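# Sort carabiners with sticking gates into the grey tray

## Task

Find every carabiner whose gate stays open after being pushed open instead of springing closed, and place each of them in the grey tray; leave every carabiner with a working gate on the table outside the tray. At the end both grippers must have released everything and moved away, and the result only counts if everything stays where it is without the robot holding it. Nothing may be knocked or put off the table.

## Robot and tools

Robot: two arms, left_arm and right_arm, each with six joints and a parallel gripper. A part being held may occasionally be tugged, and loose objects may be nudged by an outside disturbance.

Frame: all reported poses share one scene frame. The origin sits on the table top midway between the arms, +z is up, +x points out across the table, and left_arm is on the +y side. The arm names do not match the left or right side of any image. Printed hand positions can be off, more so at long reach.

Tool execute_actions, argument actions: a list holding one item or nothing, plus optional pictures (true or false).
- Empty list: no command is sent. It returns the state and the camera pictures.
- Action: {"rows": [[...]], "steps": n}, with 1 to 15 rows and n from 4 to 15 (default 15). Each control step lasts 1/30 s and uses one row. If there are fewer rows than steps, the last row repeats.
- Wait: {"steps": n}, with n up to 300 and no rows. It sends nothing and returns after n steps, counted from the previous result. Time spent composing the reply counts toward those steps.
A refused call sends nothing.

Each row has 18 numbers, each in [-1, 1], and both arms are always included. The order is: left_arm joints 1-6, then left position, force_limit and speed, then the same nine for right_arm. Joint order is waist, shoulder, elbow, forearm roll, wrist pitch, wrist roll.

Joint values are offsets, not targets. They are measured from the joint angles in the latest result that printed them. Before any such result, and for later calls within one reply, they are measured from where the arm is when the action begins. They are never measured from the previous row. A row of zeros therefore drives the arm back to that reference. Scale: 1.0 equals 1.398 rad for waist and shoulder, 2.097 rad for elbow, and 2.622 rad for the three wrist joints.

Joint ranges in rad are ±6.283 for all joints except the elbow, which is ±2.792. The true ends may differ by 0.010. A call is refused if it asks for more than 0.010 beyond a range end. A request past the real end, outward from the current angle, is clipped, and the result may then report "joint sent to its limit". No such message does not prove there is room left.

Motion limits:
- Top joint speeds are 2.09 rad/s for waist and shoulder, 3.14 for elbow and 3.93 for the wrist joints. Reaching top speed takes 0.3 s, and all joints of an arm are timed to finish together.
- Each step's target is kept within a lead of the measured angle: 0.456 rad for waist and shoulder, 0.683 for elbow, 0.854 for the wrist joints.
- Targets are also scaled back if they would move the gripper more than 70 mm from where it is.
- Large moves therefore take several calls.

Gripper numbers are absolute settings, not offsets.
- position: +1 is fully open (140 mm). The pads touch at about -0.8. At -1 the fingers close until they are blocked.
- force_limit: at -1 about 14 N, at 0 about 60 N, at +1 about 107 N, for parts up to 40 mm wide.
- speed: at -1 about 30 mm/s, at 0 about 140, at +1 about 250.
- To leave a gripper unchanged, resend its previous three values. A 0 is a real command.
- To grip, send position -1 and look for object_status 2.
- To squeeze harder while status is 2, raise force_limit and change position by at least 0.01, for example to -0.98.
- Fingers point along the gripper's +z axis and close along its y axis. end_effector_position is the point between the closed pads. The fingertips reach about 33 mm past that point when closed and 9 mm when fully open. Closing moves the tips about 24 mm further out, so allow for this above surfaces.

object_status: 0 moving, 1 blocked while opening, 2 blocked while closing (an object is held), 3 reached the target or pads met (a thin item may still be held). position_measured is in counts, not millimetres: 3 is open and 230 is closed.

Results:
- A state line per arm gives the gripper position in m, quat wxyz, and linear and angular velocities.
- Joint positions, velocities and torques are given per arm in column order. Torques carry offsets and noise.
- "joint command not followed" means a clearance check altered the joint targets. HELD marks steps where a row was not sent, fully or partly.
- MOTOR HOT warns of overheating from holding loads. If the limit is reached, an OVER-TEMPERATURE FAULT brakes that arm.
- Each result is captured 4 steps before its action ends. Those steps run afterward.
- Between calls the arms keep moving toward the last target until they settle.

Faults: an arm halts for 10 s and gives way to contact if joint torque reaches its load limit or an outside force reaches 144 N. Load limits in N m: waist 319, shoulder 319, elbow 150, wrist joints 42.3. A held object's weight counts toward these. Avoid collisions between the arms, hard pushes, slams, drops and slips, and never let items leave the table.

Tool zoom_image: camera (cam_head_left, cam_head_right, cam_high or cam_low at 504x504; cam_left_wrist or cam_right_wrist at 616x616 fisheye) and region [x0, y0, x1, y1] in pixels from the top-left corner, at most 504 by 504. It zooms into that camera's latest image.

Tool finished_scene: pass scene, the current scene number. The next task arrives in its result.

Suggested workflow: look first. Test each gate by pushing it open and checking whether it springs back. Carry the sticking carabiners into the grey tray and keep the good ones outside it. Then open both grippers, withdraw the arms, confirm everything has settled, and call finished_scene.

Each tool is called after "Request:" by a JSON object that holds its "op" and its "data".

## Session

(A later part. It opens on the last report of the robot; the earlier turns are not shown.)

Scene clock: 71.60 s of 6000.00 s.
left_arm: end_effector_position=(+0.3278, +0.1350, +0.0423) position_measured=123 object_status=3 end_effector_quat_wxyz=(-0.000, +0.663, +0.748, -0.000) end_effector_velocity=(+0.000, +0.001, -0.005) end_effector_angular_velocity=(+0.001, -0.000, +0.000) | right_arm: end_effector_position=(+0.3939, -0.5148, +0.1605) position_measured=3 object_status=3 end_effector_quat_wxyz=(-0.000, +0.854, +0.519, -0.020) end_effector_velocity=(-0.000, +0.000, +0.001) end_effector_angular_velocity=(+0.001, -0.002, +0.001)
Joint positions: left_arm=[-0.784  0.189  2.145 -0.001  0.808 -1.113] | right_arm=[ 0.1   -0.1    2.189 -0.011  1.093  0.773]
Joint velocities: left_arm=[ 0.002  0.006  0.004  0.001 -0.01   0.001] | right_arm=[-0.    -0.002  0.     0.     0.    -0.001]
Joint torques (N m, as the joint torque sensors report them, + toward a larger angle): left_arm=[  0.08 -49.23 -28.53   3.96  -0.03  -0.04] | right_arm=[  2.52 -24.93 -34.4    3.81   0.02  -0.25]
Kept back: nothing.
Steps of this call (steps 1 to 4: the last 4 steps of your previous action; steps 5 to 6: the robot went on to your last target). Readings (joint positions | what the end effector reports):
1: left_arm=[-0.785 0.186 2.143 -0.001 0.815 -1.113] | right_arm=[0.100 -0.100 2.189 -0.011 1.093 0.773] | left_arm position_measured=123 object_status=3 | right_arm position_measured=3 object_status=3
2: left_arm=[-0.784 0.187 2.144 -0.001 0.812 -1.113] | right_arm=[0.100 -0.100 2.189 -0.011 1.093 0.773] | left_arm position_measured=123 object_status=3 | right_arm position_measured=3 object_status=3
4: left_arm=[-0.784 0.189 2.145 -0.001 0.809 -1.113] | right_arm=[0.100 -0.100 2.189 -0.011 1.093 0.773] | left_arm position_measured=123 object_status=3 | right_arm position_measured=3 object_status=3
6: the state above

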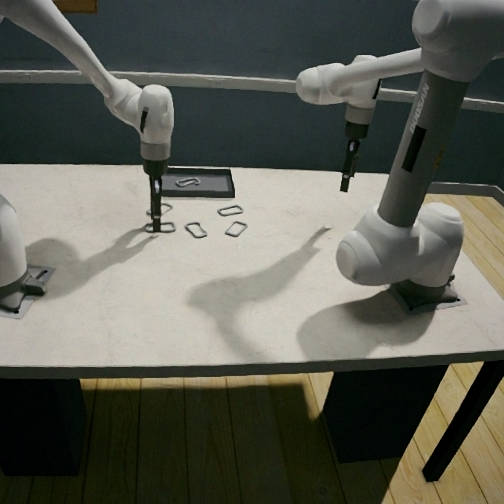

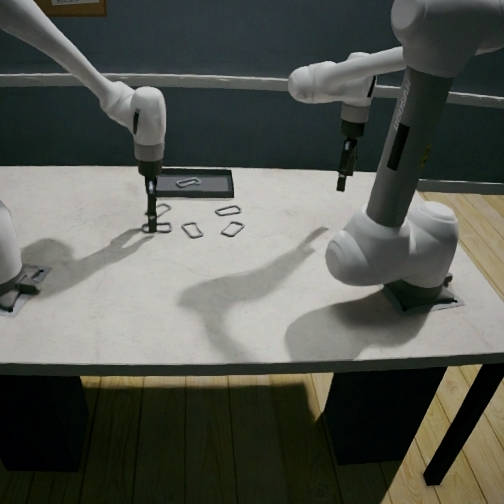

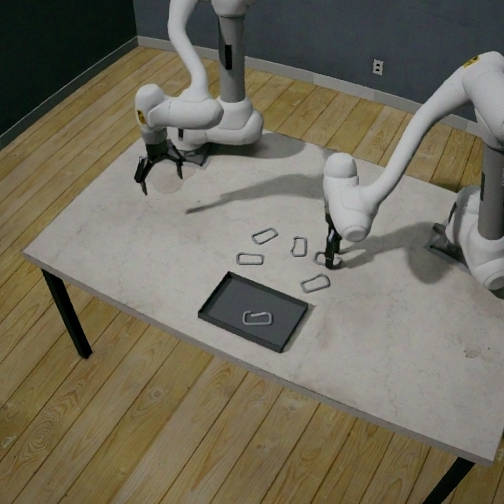

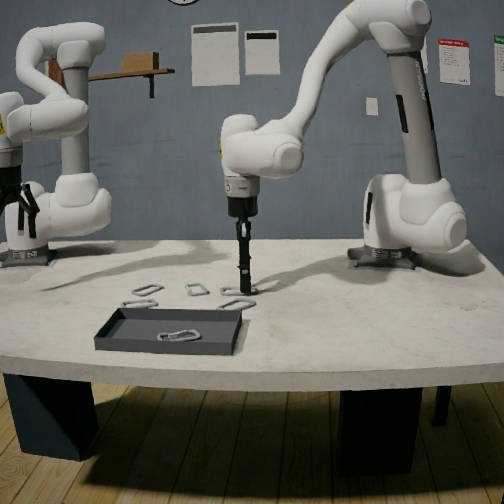

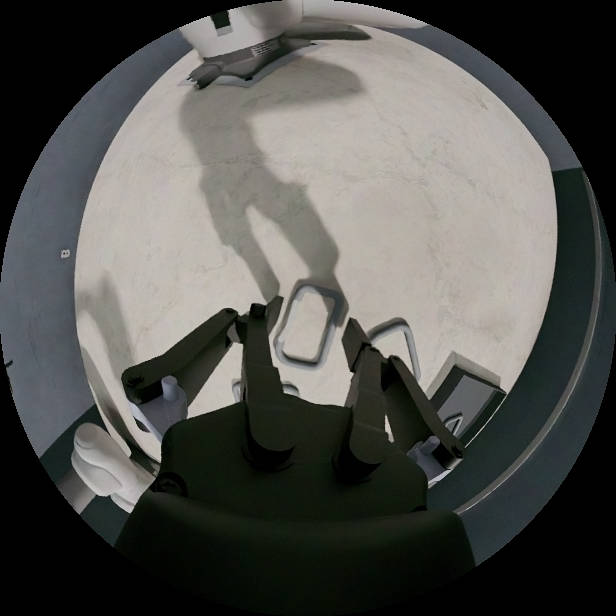

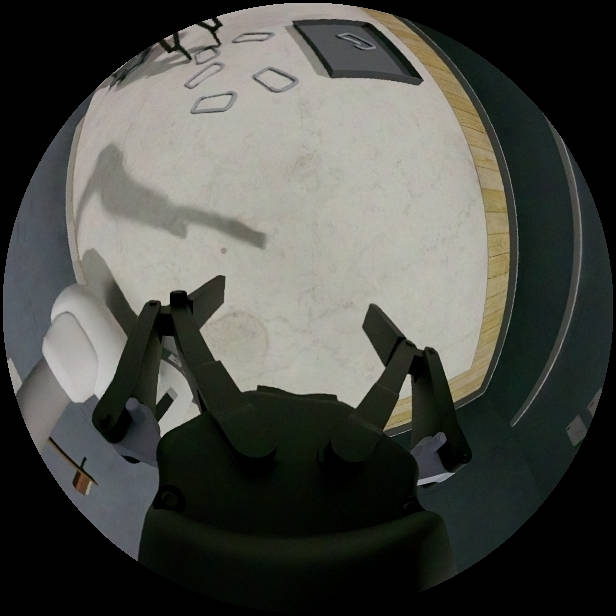

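Request:
{"op": "execute_actions", "data": {"actions": [{"rows":[[0,0.0008,0,0,-0.0004,0,-0.2,0,-0.5,0,0,0,0,0,0,1,0,0]],"steps":15}], "pictures": true}}

Request:
{"op": "zoom_image", "data": {"camera": "cam_left_wrist", "region": [220,220,420,400]}}

Scene clock: 72.17 s of 6000.00 s.
left_arm: end_effector_position=(+0.3279, +0.1348, +0.0417) position_measured=154 object_status=0 end_effector_quat_wxyz=(-0.001, +0.663, +0.748, -0.000) end_effector_velocity=(-0.001, -0.001, -0.001) end_effector_angular_velocity=(+0.001, +0.001, -0.001) | right_arm: end_effector_position=(+0.3939, -0.5148, +0.1605) position_measured=3 object_status=3 end_effector_quat_wxyz=(-0.000, +0.854, +0.519, -0.020) end_effector_velocity=(+0.000, -0.000, +0.001) end_effector_angular_velocity=(-0.000, -0.001, +0.001)
Joint positions: left_arm=[-0.784  0.19   2.145 -0.001  0.807 -1.113] | right_arm=[ 0.1   -0.1    2.189 -0.011  1.093  0.773]
Joint velocities: left_arm=[-0.002  0.001 -0.    -0.     0.    -0.001] | right_arm=[ 0.    -0.001 -0.001 -0.001  0.    -0.   ]
Joint torques (N m, as the joint torque sensors report them, + toward a larger angle): left_arm=[ -0.99 -47.96 -28.35   4.     0.13   0.13] | right_arm=[  3.91 -25.56 -34.9    4.09  -0.14  -0.36]
Steps of this call (steps 1 to 6: the robot went on to your last target; steps 7 to 17: the first 11 steps of this action). Readings (joint positions | what the end effector reports):
7: left_arm=[-0.784 0.190 2.146 -0.001 0.807 -1.113] | right_arm=[0.100 -0.100 2.189 -0.011 1.093 0.773] | left_arm position_measured=123 object_status=0 | right_arm position_measured=3 object_status=3
8: left_arm=[-0.784 0.190 2.146 -0.001 0.807 -1.113] | right_arm=[0.100 -0.100 2.189 -0.011 1.093 0.773] | left_arm position_measured=124 object_status=0 | right_arm position_measured=3 object_status=3
10: left_arm=[-0.784 0.190 2.146 -0.001 0.807 -1.113] | right_arm=[0.100 -0.100 2.189 -0.011 1.093 0.773] | left_arm position_measured=133 object_status=0 | right_arm position_measured=3 object_status=3
14: left_arm=[-0.784 0.190 2.145 -0.001 0.807 -1.113] | right_arm=[0.100 -0.100 2.189 -0.011 1.093 0.773] | left_arm position_measured=152 object_status=0 | right_arm position_measured=3 object_status=3
17: the state above

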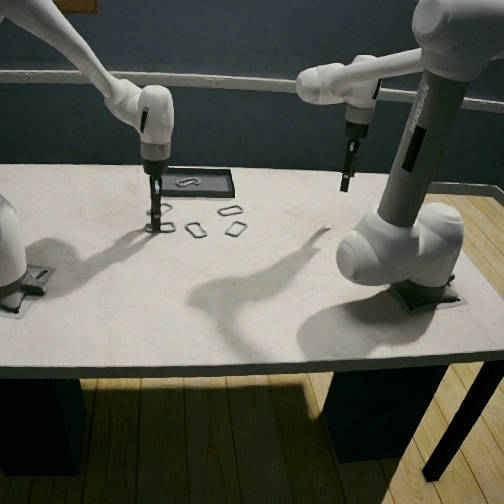

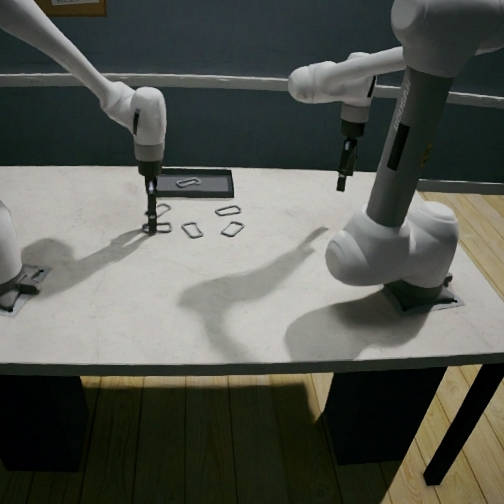

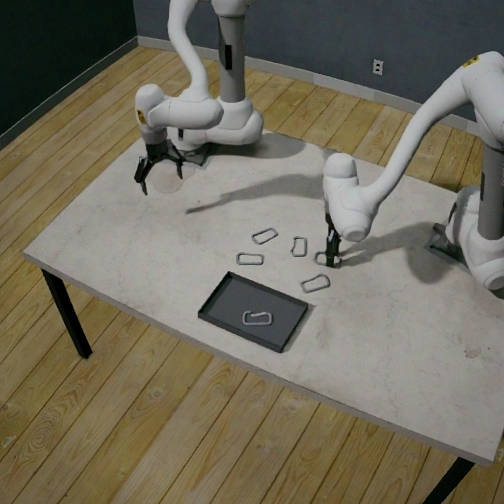

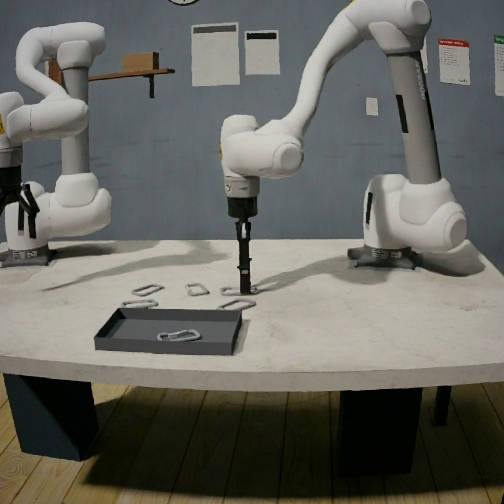

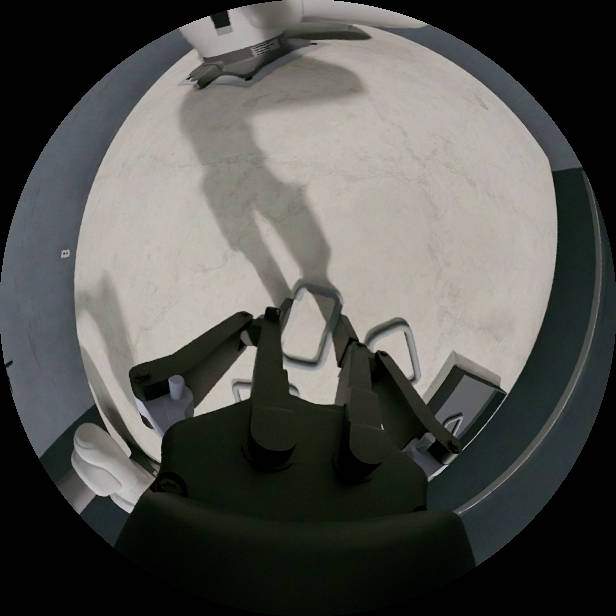

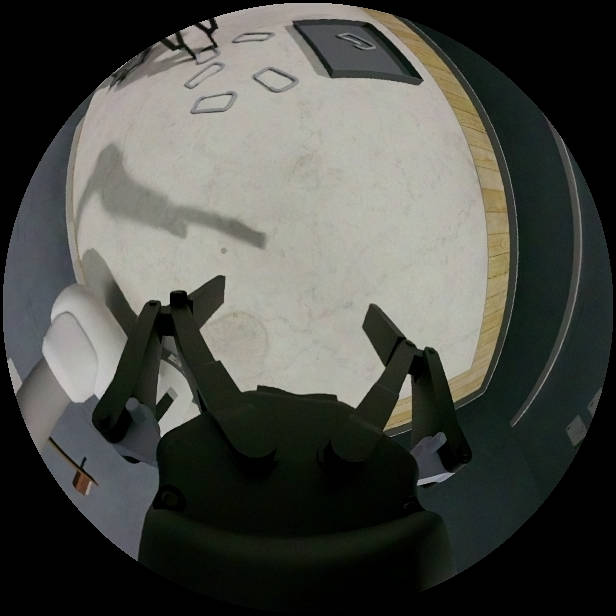

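Region (220, 220, 420, 400) of cam_left_wrist's 616x616 image, scaled by 2.520, with more detail than that image has; it fills the top 454 rows of this view, and the rest is white.

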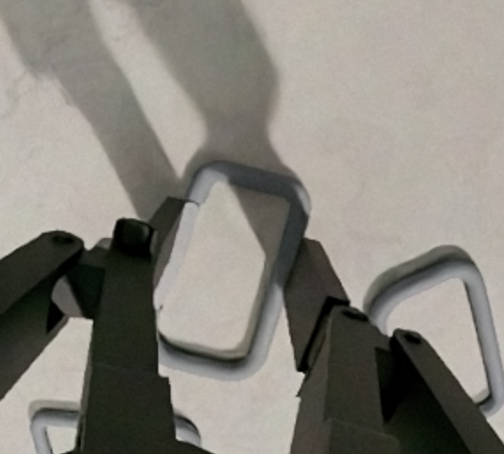

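Request:
{"op": "execute_actions", "data": {"actions": [{"rows":[[0,0,0,0,0,0,0.05,0,0,0,0,0,0,0,0,1,0,0],[0,0,0,0,0,0,0.05,0,0,0,0,0,0,0,0,1,0,0],[0,0,0,0,0,0,0.05,0,0,0,0,0,0,0,0,1,0,0],[0,0,0,0,0,0,0.05,0,0,0,0,0,0,0,0,1,0,0],[0,0,0,0,0,0,0.05,0,0,0,0,0,0,0,0,1,0,0],[0,0,0,0,0,0,0.05,0,0,0,0,0,0,0,0,1,0,0],[0,0.004,0.002,0,-0.0037,0,0.05,0,0,0,0,0,0,0,0,1,0,0]],"steps":15}]}}

Request:
{"op": "execute_actions", "data": {"actions": [{"rows":[[0,0,0,0,0,0,-0.15,0,-0.5,0,0,0,0,0,0,1,0,0]],"steps":14}], "pictures": true}}

Request:
{"op": "zoom_image", "data": {"camera": "cam_left_wrist", "region": [220,220,420,400]}}

Scene clock: 72.73 s of 6000.00 s.
left_arm: end_effector_position=(+0.3277, +0.1351, +0.0380) position_measured=123 object_status=0 end_effector_quat_wxyz=(-0.001, +0.663, +0.748, -0.000) end_effector_velocity=(-0.001, +0.000, -0.011) end_effector_angular_velocity=(-0.002, -0.002, -0.000) | right_arm: end_effector_position=(+0.3939, -0.5148, +0.1605) position_measured=3 object_status=3 end_effector_quat_wxyz=(-0.000, +0.854, +0.519, -0.020) end_effector_velocity=(+0.000, +0.000, +0.001) end_effector_angular_velocity=(+0.000, -0.001, -0.000)
Joint positions: left_arm=[-0.784  0.195  2.149 -0.001  0.799 -1.113] | right_arm=[ 0.1   -0.1    2.189 -0.011  1.093  0.773]
Joint velocities: left_arm=[-0.001  0.012  0.011  0.001 -0.025 -0.001] | right_arm=[ 0.    -0.001 -0.001  0.     0.     0.   ]
Joint torques (N m, as the joint torque sensors report them, + toward a larger angle): left_arm=[  0.35 -53.36 -28.61   4.06   0.14   0.03] | right_arm=[  2.07 -25.67 -34.58   3.92  -0.21  -0.34]
Steps of this call (steps 1 to 4: the last 4 steps of your previous action; steps 5 to 6: the robot went on to your last target; steps 7 to 17: the first 11 steps of this action). Readings (joint positions | what the end effector reports):
7: left_arm=[-0.784 0.190 2.145 -0.001 0.807 -1.113] | right_arm=[0.100 -0.100 2.189 -0.011 1.093 0.773] | left_arm position_measured=154 object_status=0 | right_arm position_measured=3 object_status=3
8: left_arm=[-0.784 0.190 2.145 -0.001 0.807 -1.113] | right_arm=[0.100 -0.100 2.189 -0.011 1.093 0.773] | left_arm position_measured=152 object_status=0 | right_arm position_measured=3 object_status=3
10: left_arm=[-0.784 0.190 2.145 -0.001 0.807 -1.113] | right_arm=[0.100 -0.100 2.189 -0.011 1.093 0.773] | left_arm position_measured=136 object_status=0 | right_arm position_measured=3 object_status=3
14: left_arm=[-0.784 0.192 2.146 -0.001 0.804 -1.113] | right_arm=[0.100 -0.100 2.189 -0.011 1.093 0.773] | left_arm position_measured=123 object_status=0 | right_arm position_measured=3 object_status=3
17: the state above

Scene clock: 73.20 s of 6000.00 s.
left_arm: end_effector_position=(+0.3277, +0.1352, +0.0372) position_measured=148 object_status=0 end_effector_quat_wxyz=(-0.001, +0.663, +0.748, -0.000) end_effector_velocity=(+0.000, +0.000, +0.001) end_effector_angular_velocity=(-0.001, -0.001, +0.001) | right_arm: end_effector_position=(+0.3939, -0.5148, +0.1605) position_measured=3 object_status=3 end_effector_quat_wxyz=(-0.000, +0.854, +0.519, -0.020) end_effector_velocity=(-0.000, -0.000, +0.001) end_effector_angular_velocity=(-0.000, -0.001, -0.001)
Joint positions: left_arm=[-0.784  0.196  2.149 -0.001  0.797 -1.113] | right_arm=[ 0.1   -0.1    2.189 -0.011  1.093  0.773]
Joint velocities: left_arm=[ 0.    -0.001  0.     0.001 -0.    -0.001] | right_arm=[-0.    -0.002  0.    -0.001  0.001  0.001]
Joint torques (N m, as the joint torque sensors report them, + toward a larger angle): left_arm=[ -0.1  -48.05 -28.44   3.86   0.17  -0.02] | right_arm=[  2.41 -25.28 -34.83   3.89   0.18  -0.45]
Steps of this call (steps 1 to 4: the last 4 steps of your previous action; steps 5 to 14: the first 10 steps of this action, its rows measured from where the robot was after step 4). Readings (joint positions | what the end effector reports):
4: left_arm=[-0.784 0.196 2.149 -0.001 0.797 -1.113] | right_arm=[0.100 -0.100 2.189 -0.011 1.093 0.773] | left_arm position_measured=123 object_status=3 | right_arm position_measured=3 object_status=3
5: left_arm=[-0.784 0.196 2.149 -0.001 0.797 -1.113] | right_arm=[0.100 -0.100 2.189 -0.011 1.093 0.773] | left_arm position_measured=123 object_status=0 | right_arm position_measured=3 object_status=3
6: left_arm=[-0.784 0.196 2.149 -0.001 0.797 -1.113] | right_arm=[0.100 -0.100 2.189 -0.011 1.093 0.773] | left_arm position_measured=124 object_status=0 | right_arm position_measured=3 object_status=3
8: left_arm=[-0.784 0.196 2.149 -0.001 0.797 -1.113] | right_arm=[0.100 -0.100 2.189 -0.011 1.093 0.773] | left_arm position_measured=133 object_status=0 | right_arm position_measured=3 object_status=3
12: left_arm=[-0.784 0.196 2.149 -0.001 0.797 -1.113] | right_arm=[0.100 -0.100 2.189 -0.011 1.093 0.773] | left_arm position_measured=148 object_status=0 | right_arm position_measured=3 object_status=3
14: the state above

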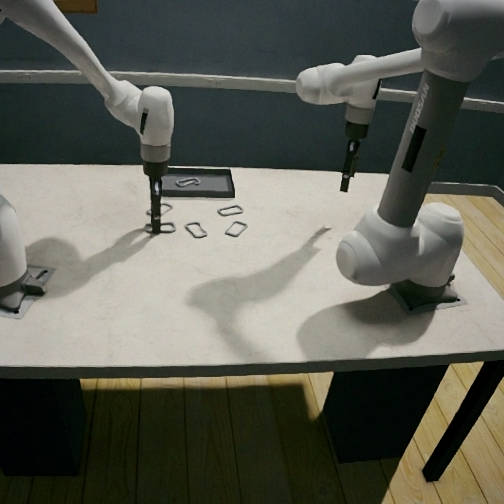

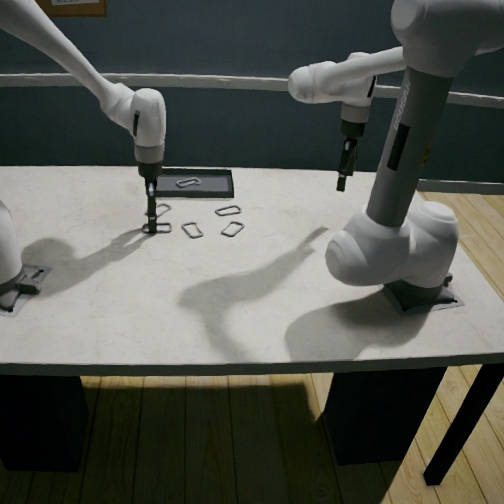

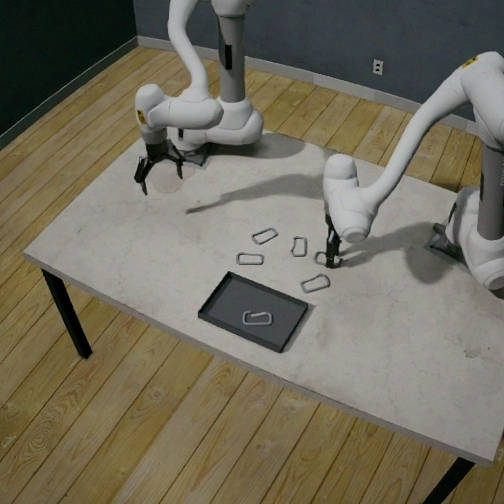

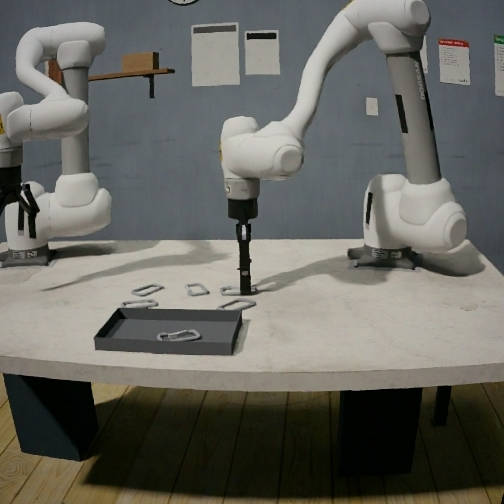

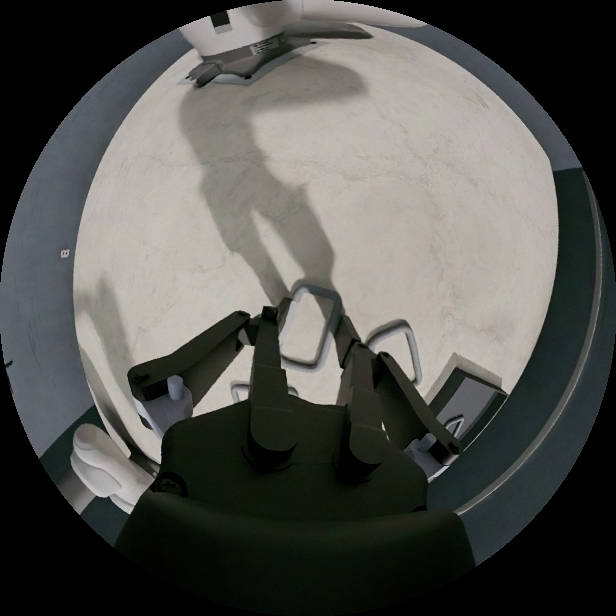

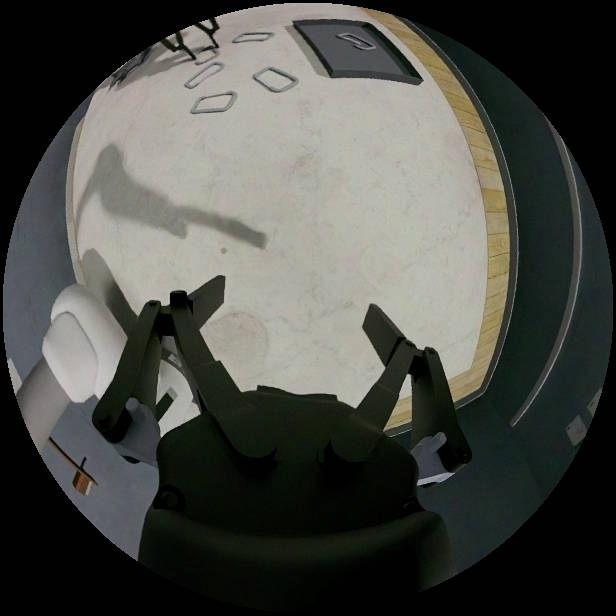

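Region (220, 220, 420, 400) of cam_left_wrist's 616x616 image, scaled by 2.520, with more detail than that image has; it fills the top 454 rows of this view, and the rest is white.

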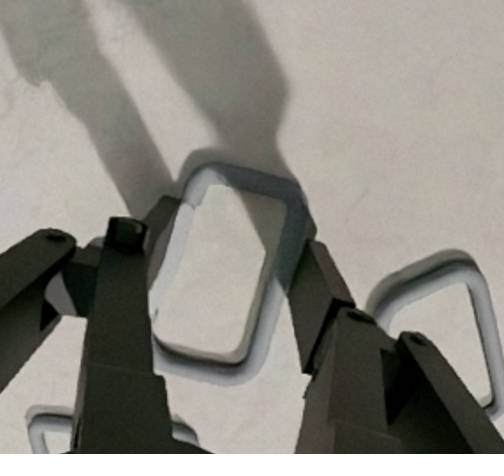

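Request:
{"op": "execute_actions", "data": {"actions": [{"rows":[[0,-0.002,-0.001,0,0.002,0,-0.27,0,-0.5,0,0,0,0,0,0,1,0,0]],"steps":12}], "pictures": true}}

Request:
{"op": "zoom_image", "data": {"camera": "cam_left_wrist", "region": [220,220,420,400]}}

Scene clock: 74.03 s of 6000.00 s.
left_arm: end_effector_position=(+0.3277, +0.1351, +0.0394) position_measured=157 object_status=0 end_effector_quat_wxyz=(-0.001, +0.663, +0.748, -0.000) end_effector_velocity=(+0.000, +0.000, +0.001) end_effector_angular_velocity=(+0.001, +0.001, -0.000) | right_arm: end_effector_position=(+0.3939, -0.5148, +0.1605) position_measured=3 object_status=3 end_effector_quat_wxyz=(-0.000, +0.854, +0.519, -0.020) end_effector_velocity=(+0.000, +0.000, +0.000) end_effector_angular_velocity=(+0.000, -0.000, -0.000)
Joint positions: left_arm=[-0.784  0.193  2.147 -0.001  0.802 -1.113] | right_arm=[ 0.1   -0.1    2.189 -0.011  1.093  0.773]
Joint velocities: left_arm=[ 0.001 -0.002 -0.001 -0.001  0.004  0.001] | right_arm=[-0.     0.001 -0.001 -0.    -0.     0.   ]
Joint torques (N m, as the joint torque sensors report them, + toward a larger angle): left_arm=[  0.41 -47.28 -29.47   3.9   -0.03   0.04] | right_arm=[  4.   -27.16 -33.93   3.66  -0.06  -0.26]
Steps of this call (steps 1 to 4: the last 4 steps of your previous action; steps 5 to 15: the robot went on to your last target; steps 16 to 17: nothing new was sent; steps 18 to 25: the first 8 steps of this action). Readings (joint positions | what the end effector reports):
18: left_arm=[-0.784 0.196 2.149 -0.001 0.797 -1.113] | right_arm=[0.100 -0.100 2.189 -0.011 1.093 0.773] | left_arm position_measured=148 object_status=0 | right_arm position_measured=3 object_status=3
19: left_arm=[-0.784 0.195 2.149 -0.001 0.798 -1.113] | right_arm=[0.100 -0.100 2.189 -0.011 1.093 0.773] | left_arm position_measured=150 object_status=0 | right_arm position_measured=3 object_status=3
21: left_arm=[-0.784 0.194 2.148 -0.001 0.801 -1.113] | right_arm=[0.100 -0.100 2.189 -0.011 1.093 0.773] | left_arm position_measured=157 object_status=0 | right_arm position_measured=3 object_status=3
25: the state above

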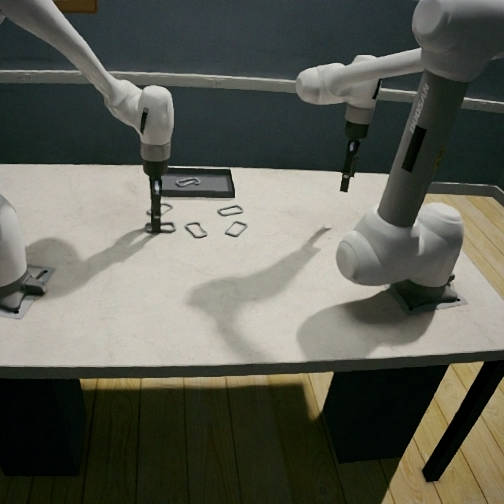

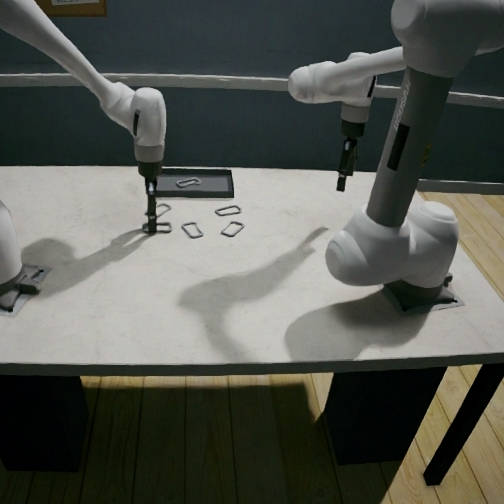

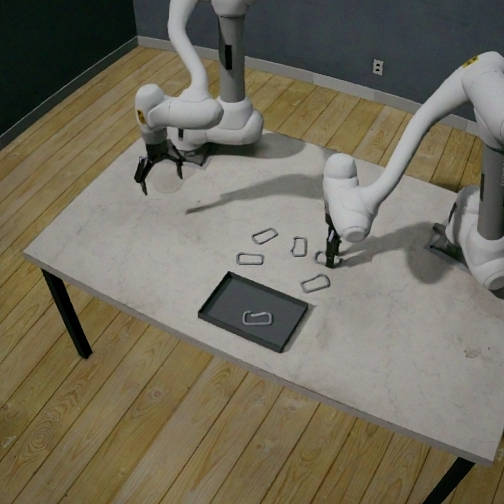

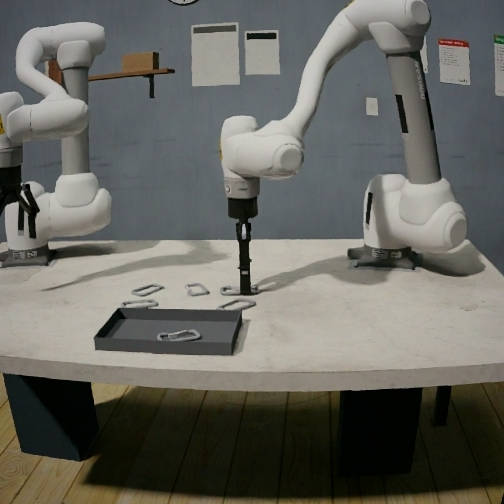

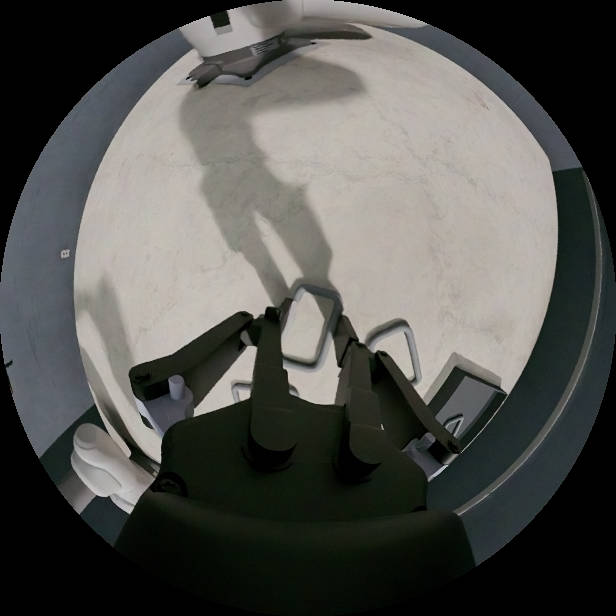

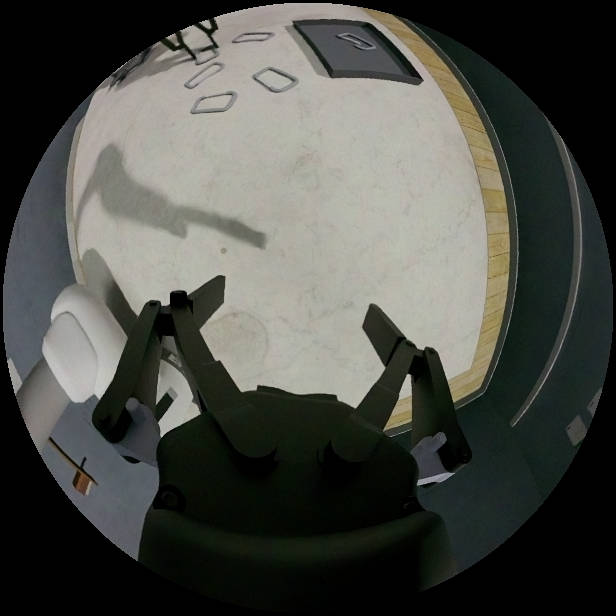

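Region (220, 220, 420, 400) of cam_left_wrist's 616x616 image, scaled by 2.520, with more detail than that image has; it fills the top 454 rows of this view, and the rest is white.

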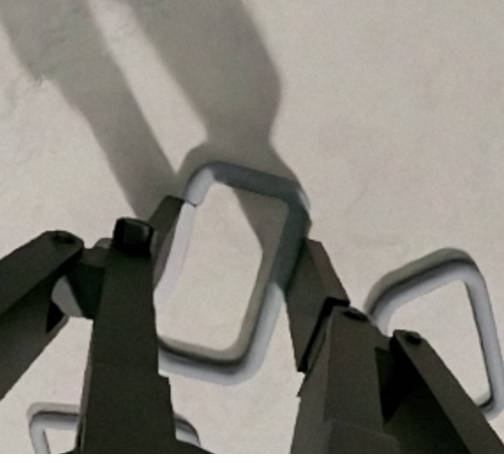

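Request:
{"op": "execute_actions", "data": {"actions": [{"rows":[[0,-0.001,-0.0005,0,0.001,0,-0.4,0,-0.5,0,0,0,0,0,0,1,0,0]],"steps":15}], "pictures": true}}

Request:
{"op": "zoom_image", "data": {"camera": "cam_left_wrist", "region": [220,220,420,400]}}

Scene clock: 74.53 s of 6000.00 s.
left_arm: end_effector_position=(+0.3278, +0.1351, +0.0405) position_measured=157 object_status=2 end_effector_quat_wxyz=(-0.001, +0.663, +0.748, -0.000) end_effector_velocity=(-0.001, -0.001, +0.001) end_effector_angular_velocity=(-0.001, -0.001, -0.001) | right_arm: end_effector_position=(+0.3939, -0.5148, +0.1605) position_measured=3 object_status=3 end_effector_quat_wxyz=(-0.000, +0.854, +0.519, -0.020) end_effector_velocity=(+0.000, -0.000, +0.001) end_effector_angular_velocity=(+0.000, -0.003, +0.001)
Joint positions: left_arm=[-0.784  0.192  2.146 -0.001  0.805 -1.113] | right_arm=[ 0.1   -0.1    2.189 -0.011  1.093  0.773]
Joint velocities: left_arm=[-0.002 -0.002 -0.    -0.     0.001 -0.   ] | right_arm=[ 0.    -0.003 -0.    -0.001  0.    -0.001]
Joint torques (N m, as the joint torque sensors report them, + toward a larger angle): left_arm=[  0.08 -47.88 -28.66   3.95   0.19   0.  ] | right_arm=[  4.44 -25.89 -34.96   4.     0.01  -0.26]
Steps of this call (steps 1 to 4: the last 4 steps of your previous action; steps 5 to 15: the first 11 steps of this action). Readings (joint positions | what the end effector reports):
5: left_arm=[-0.784 0.193 2.147 -0.001 0.803 -1.113] | right_arm=[0.100 -0.100 2.189 -0.011 1.093 0.773] | left_arm position_measured=157 object_status=0 | right_arm position_measured=3 object_status=3
6: left_arm=[-0.784 0.193 2.147 -0.001 0.803 -1.113] | right_arm=[0.100 -0.100 2.189 -0.011 1.093 0.773] | left_arm position_measured=157 object_status=0 | right_arm position_measured=3 object_status=3
8: left_arm=[-0.784 0.192 2.147 -0.001 0.804 -1.113] | right_arm=[0.100 -0.100 2.189 -0.011 1.093 0.773] | left_arm position_measured=157 object_status=0 | right_arm position_measured=3 object_status=3
12: left_arm=[-0.784 0.192 2.146 -0.001 0.805 -1.113] | right_arm=[0.100 -0.100 2.189 -0.011 1.093 0.773] | left_arm position_measured=157 object_status=2 | right_arm position_measured=3 object_status=3
15: the state above

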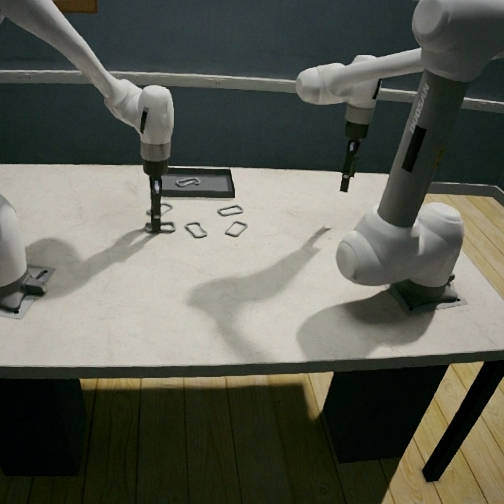

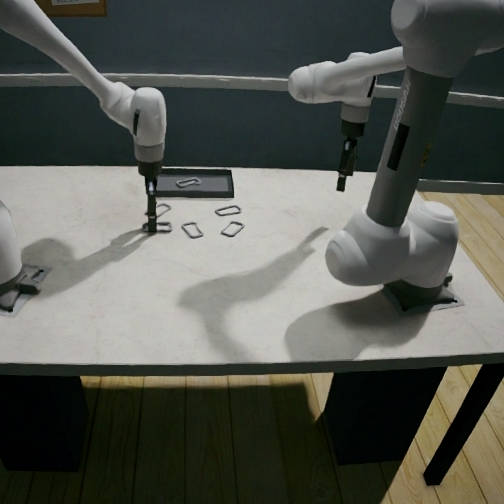

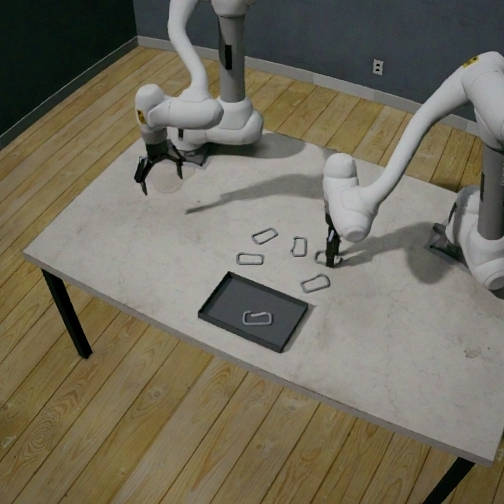

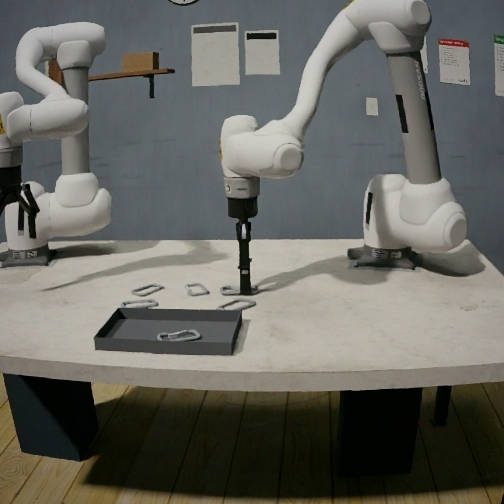

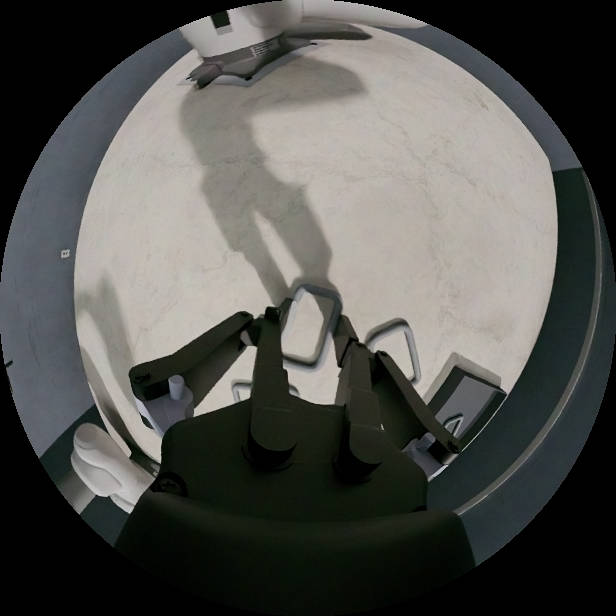

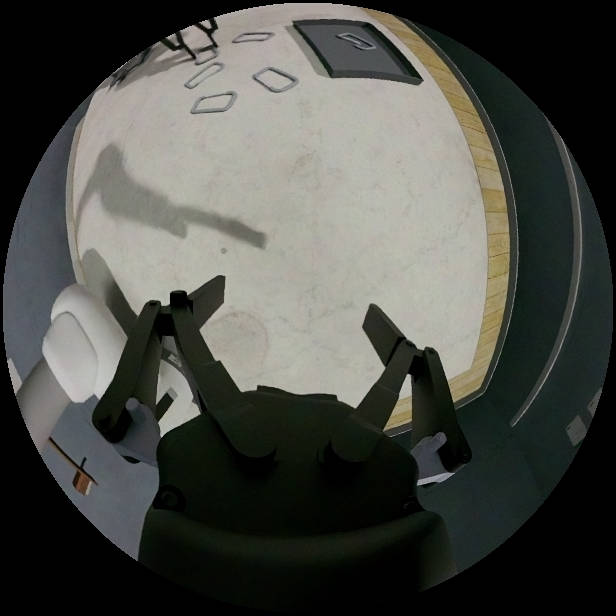

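Region (220, 220, 420, 400) of cam_left_wrist's 616x616 image, scaled by 2.520, with more detail than that image has; it fills the top 454 rows of this view, and the rest is white.

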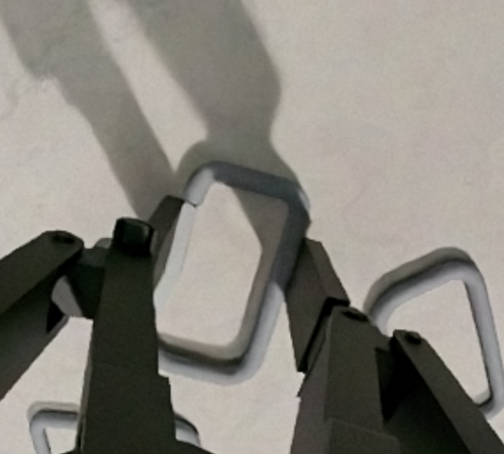

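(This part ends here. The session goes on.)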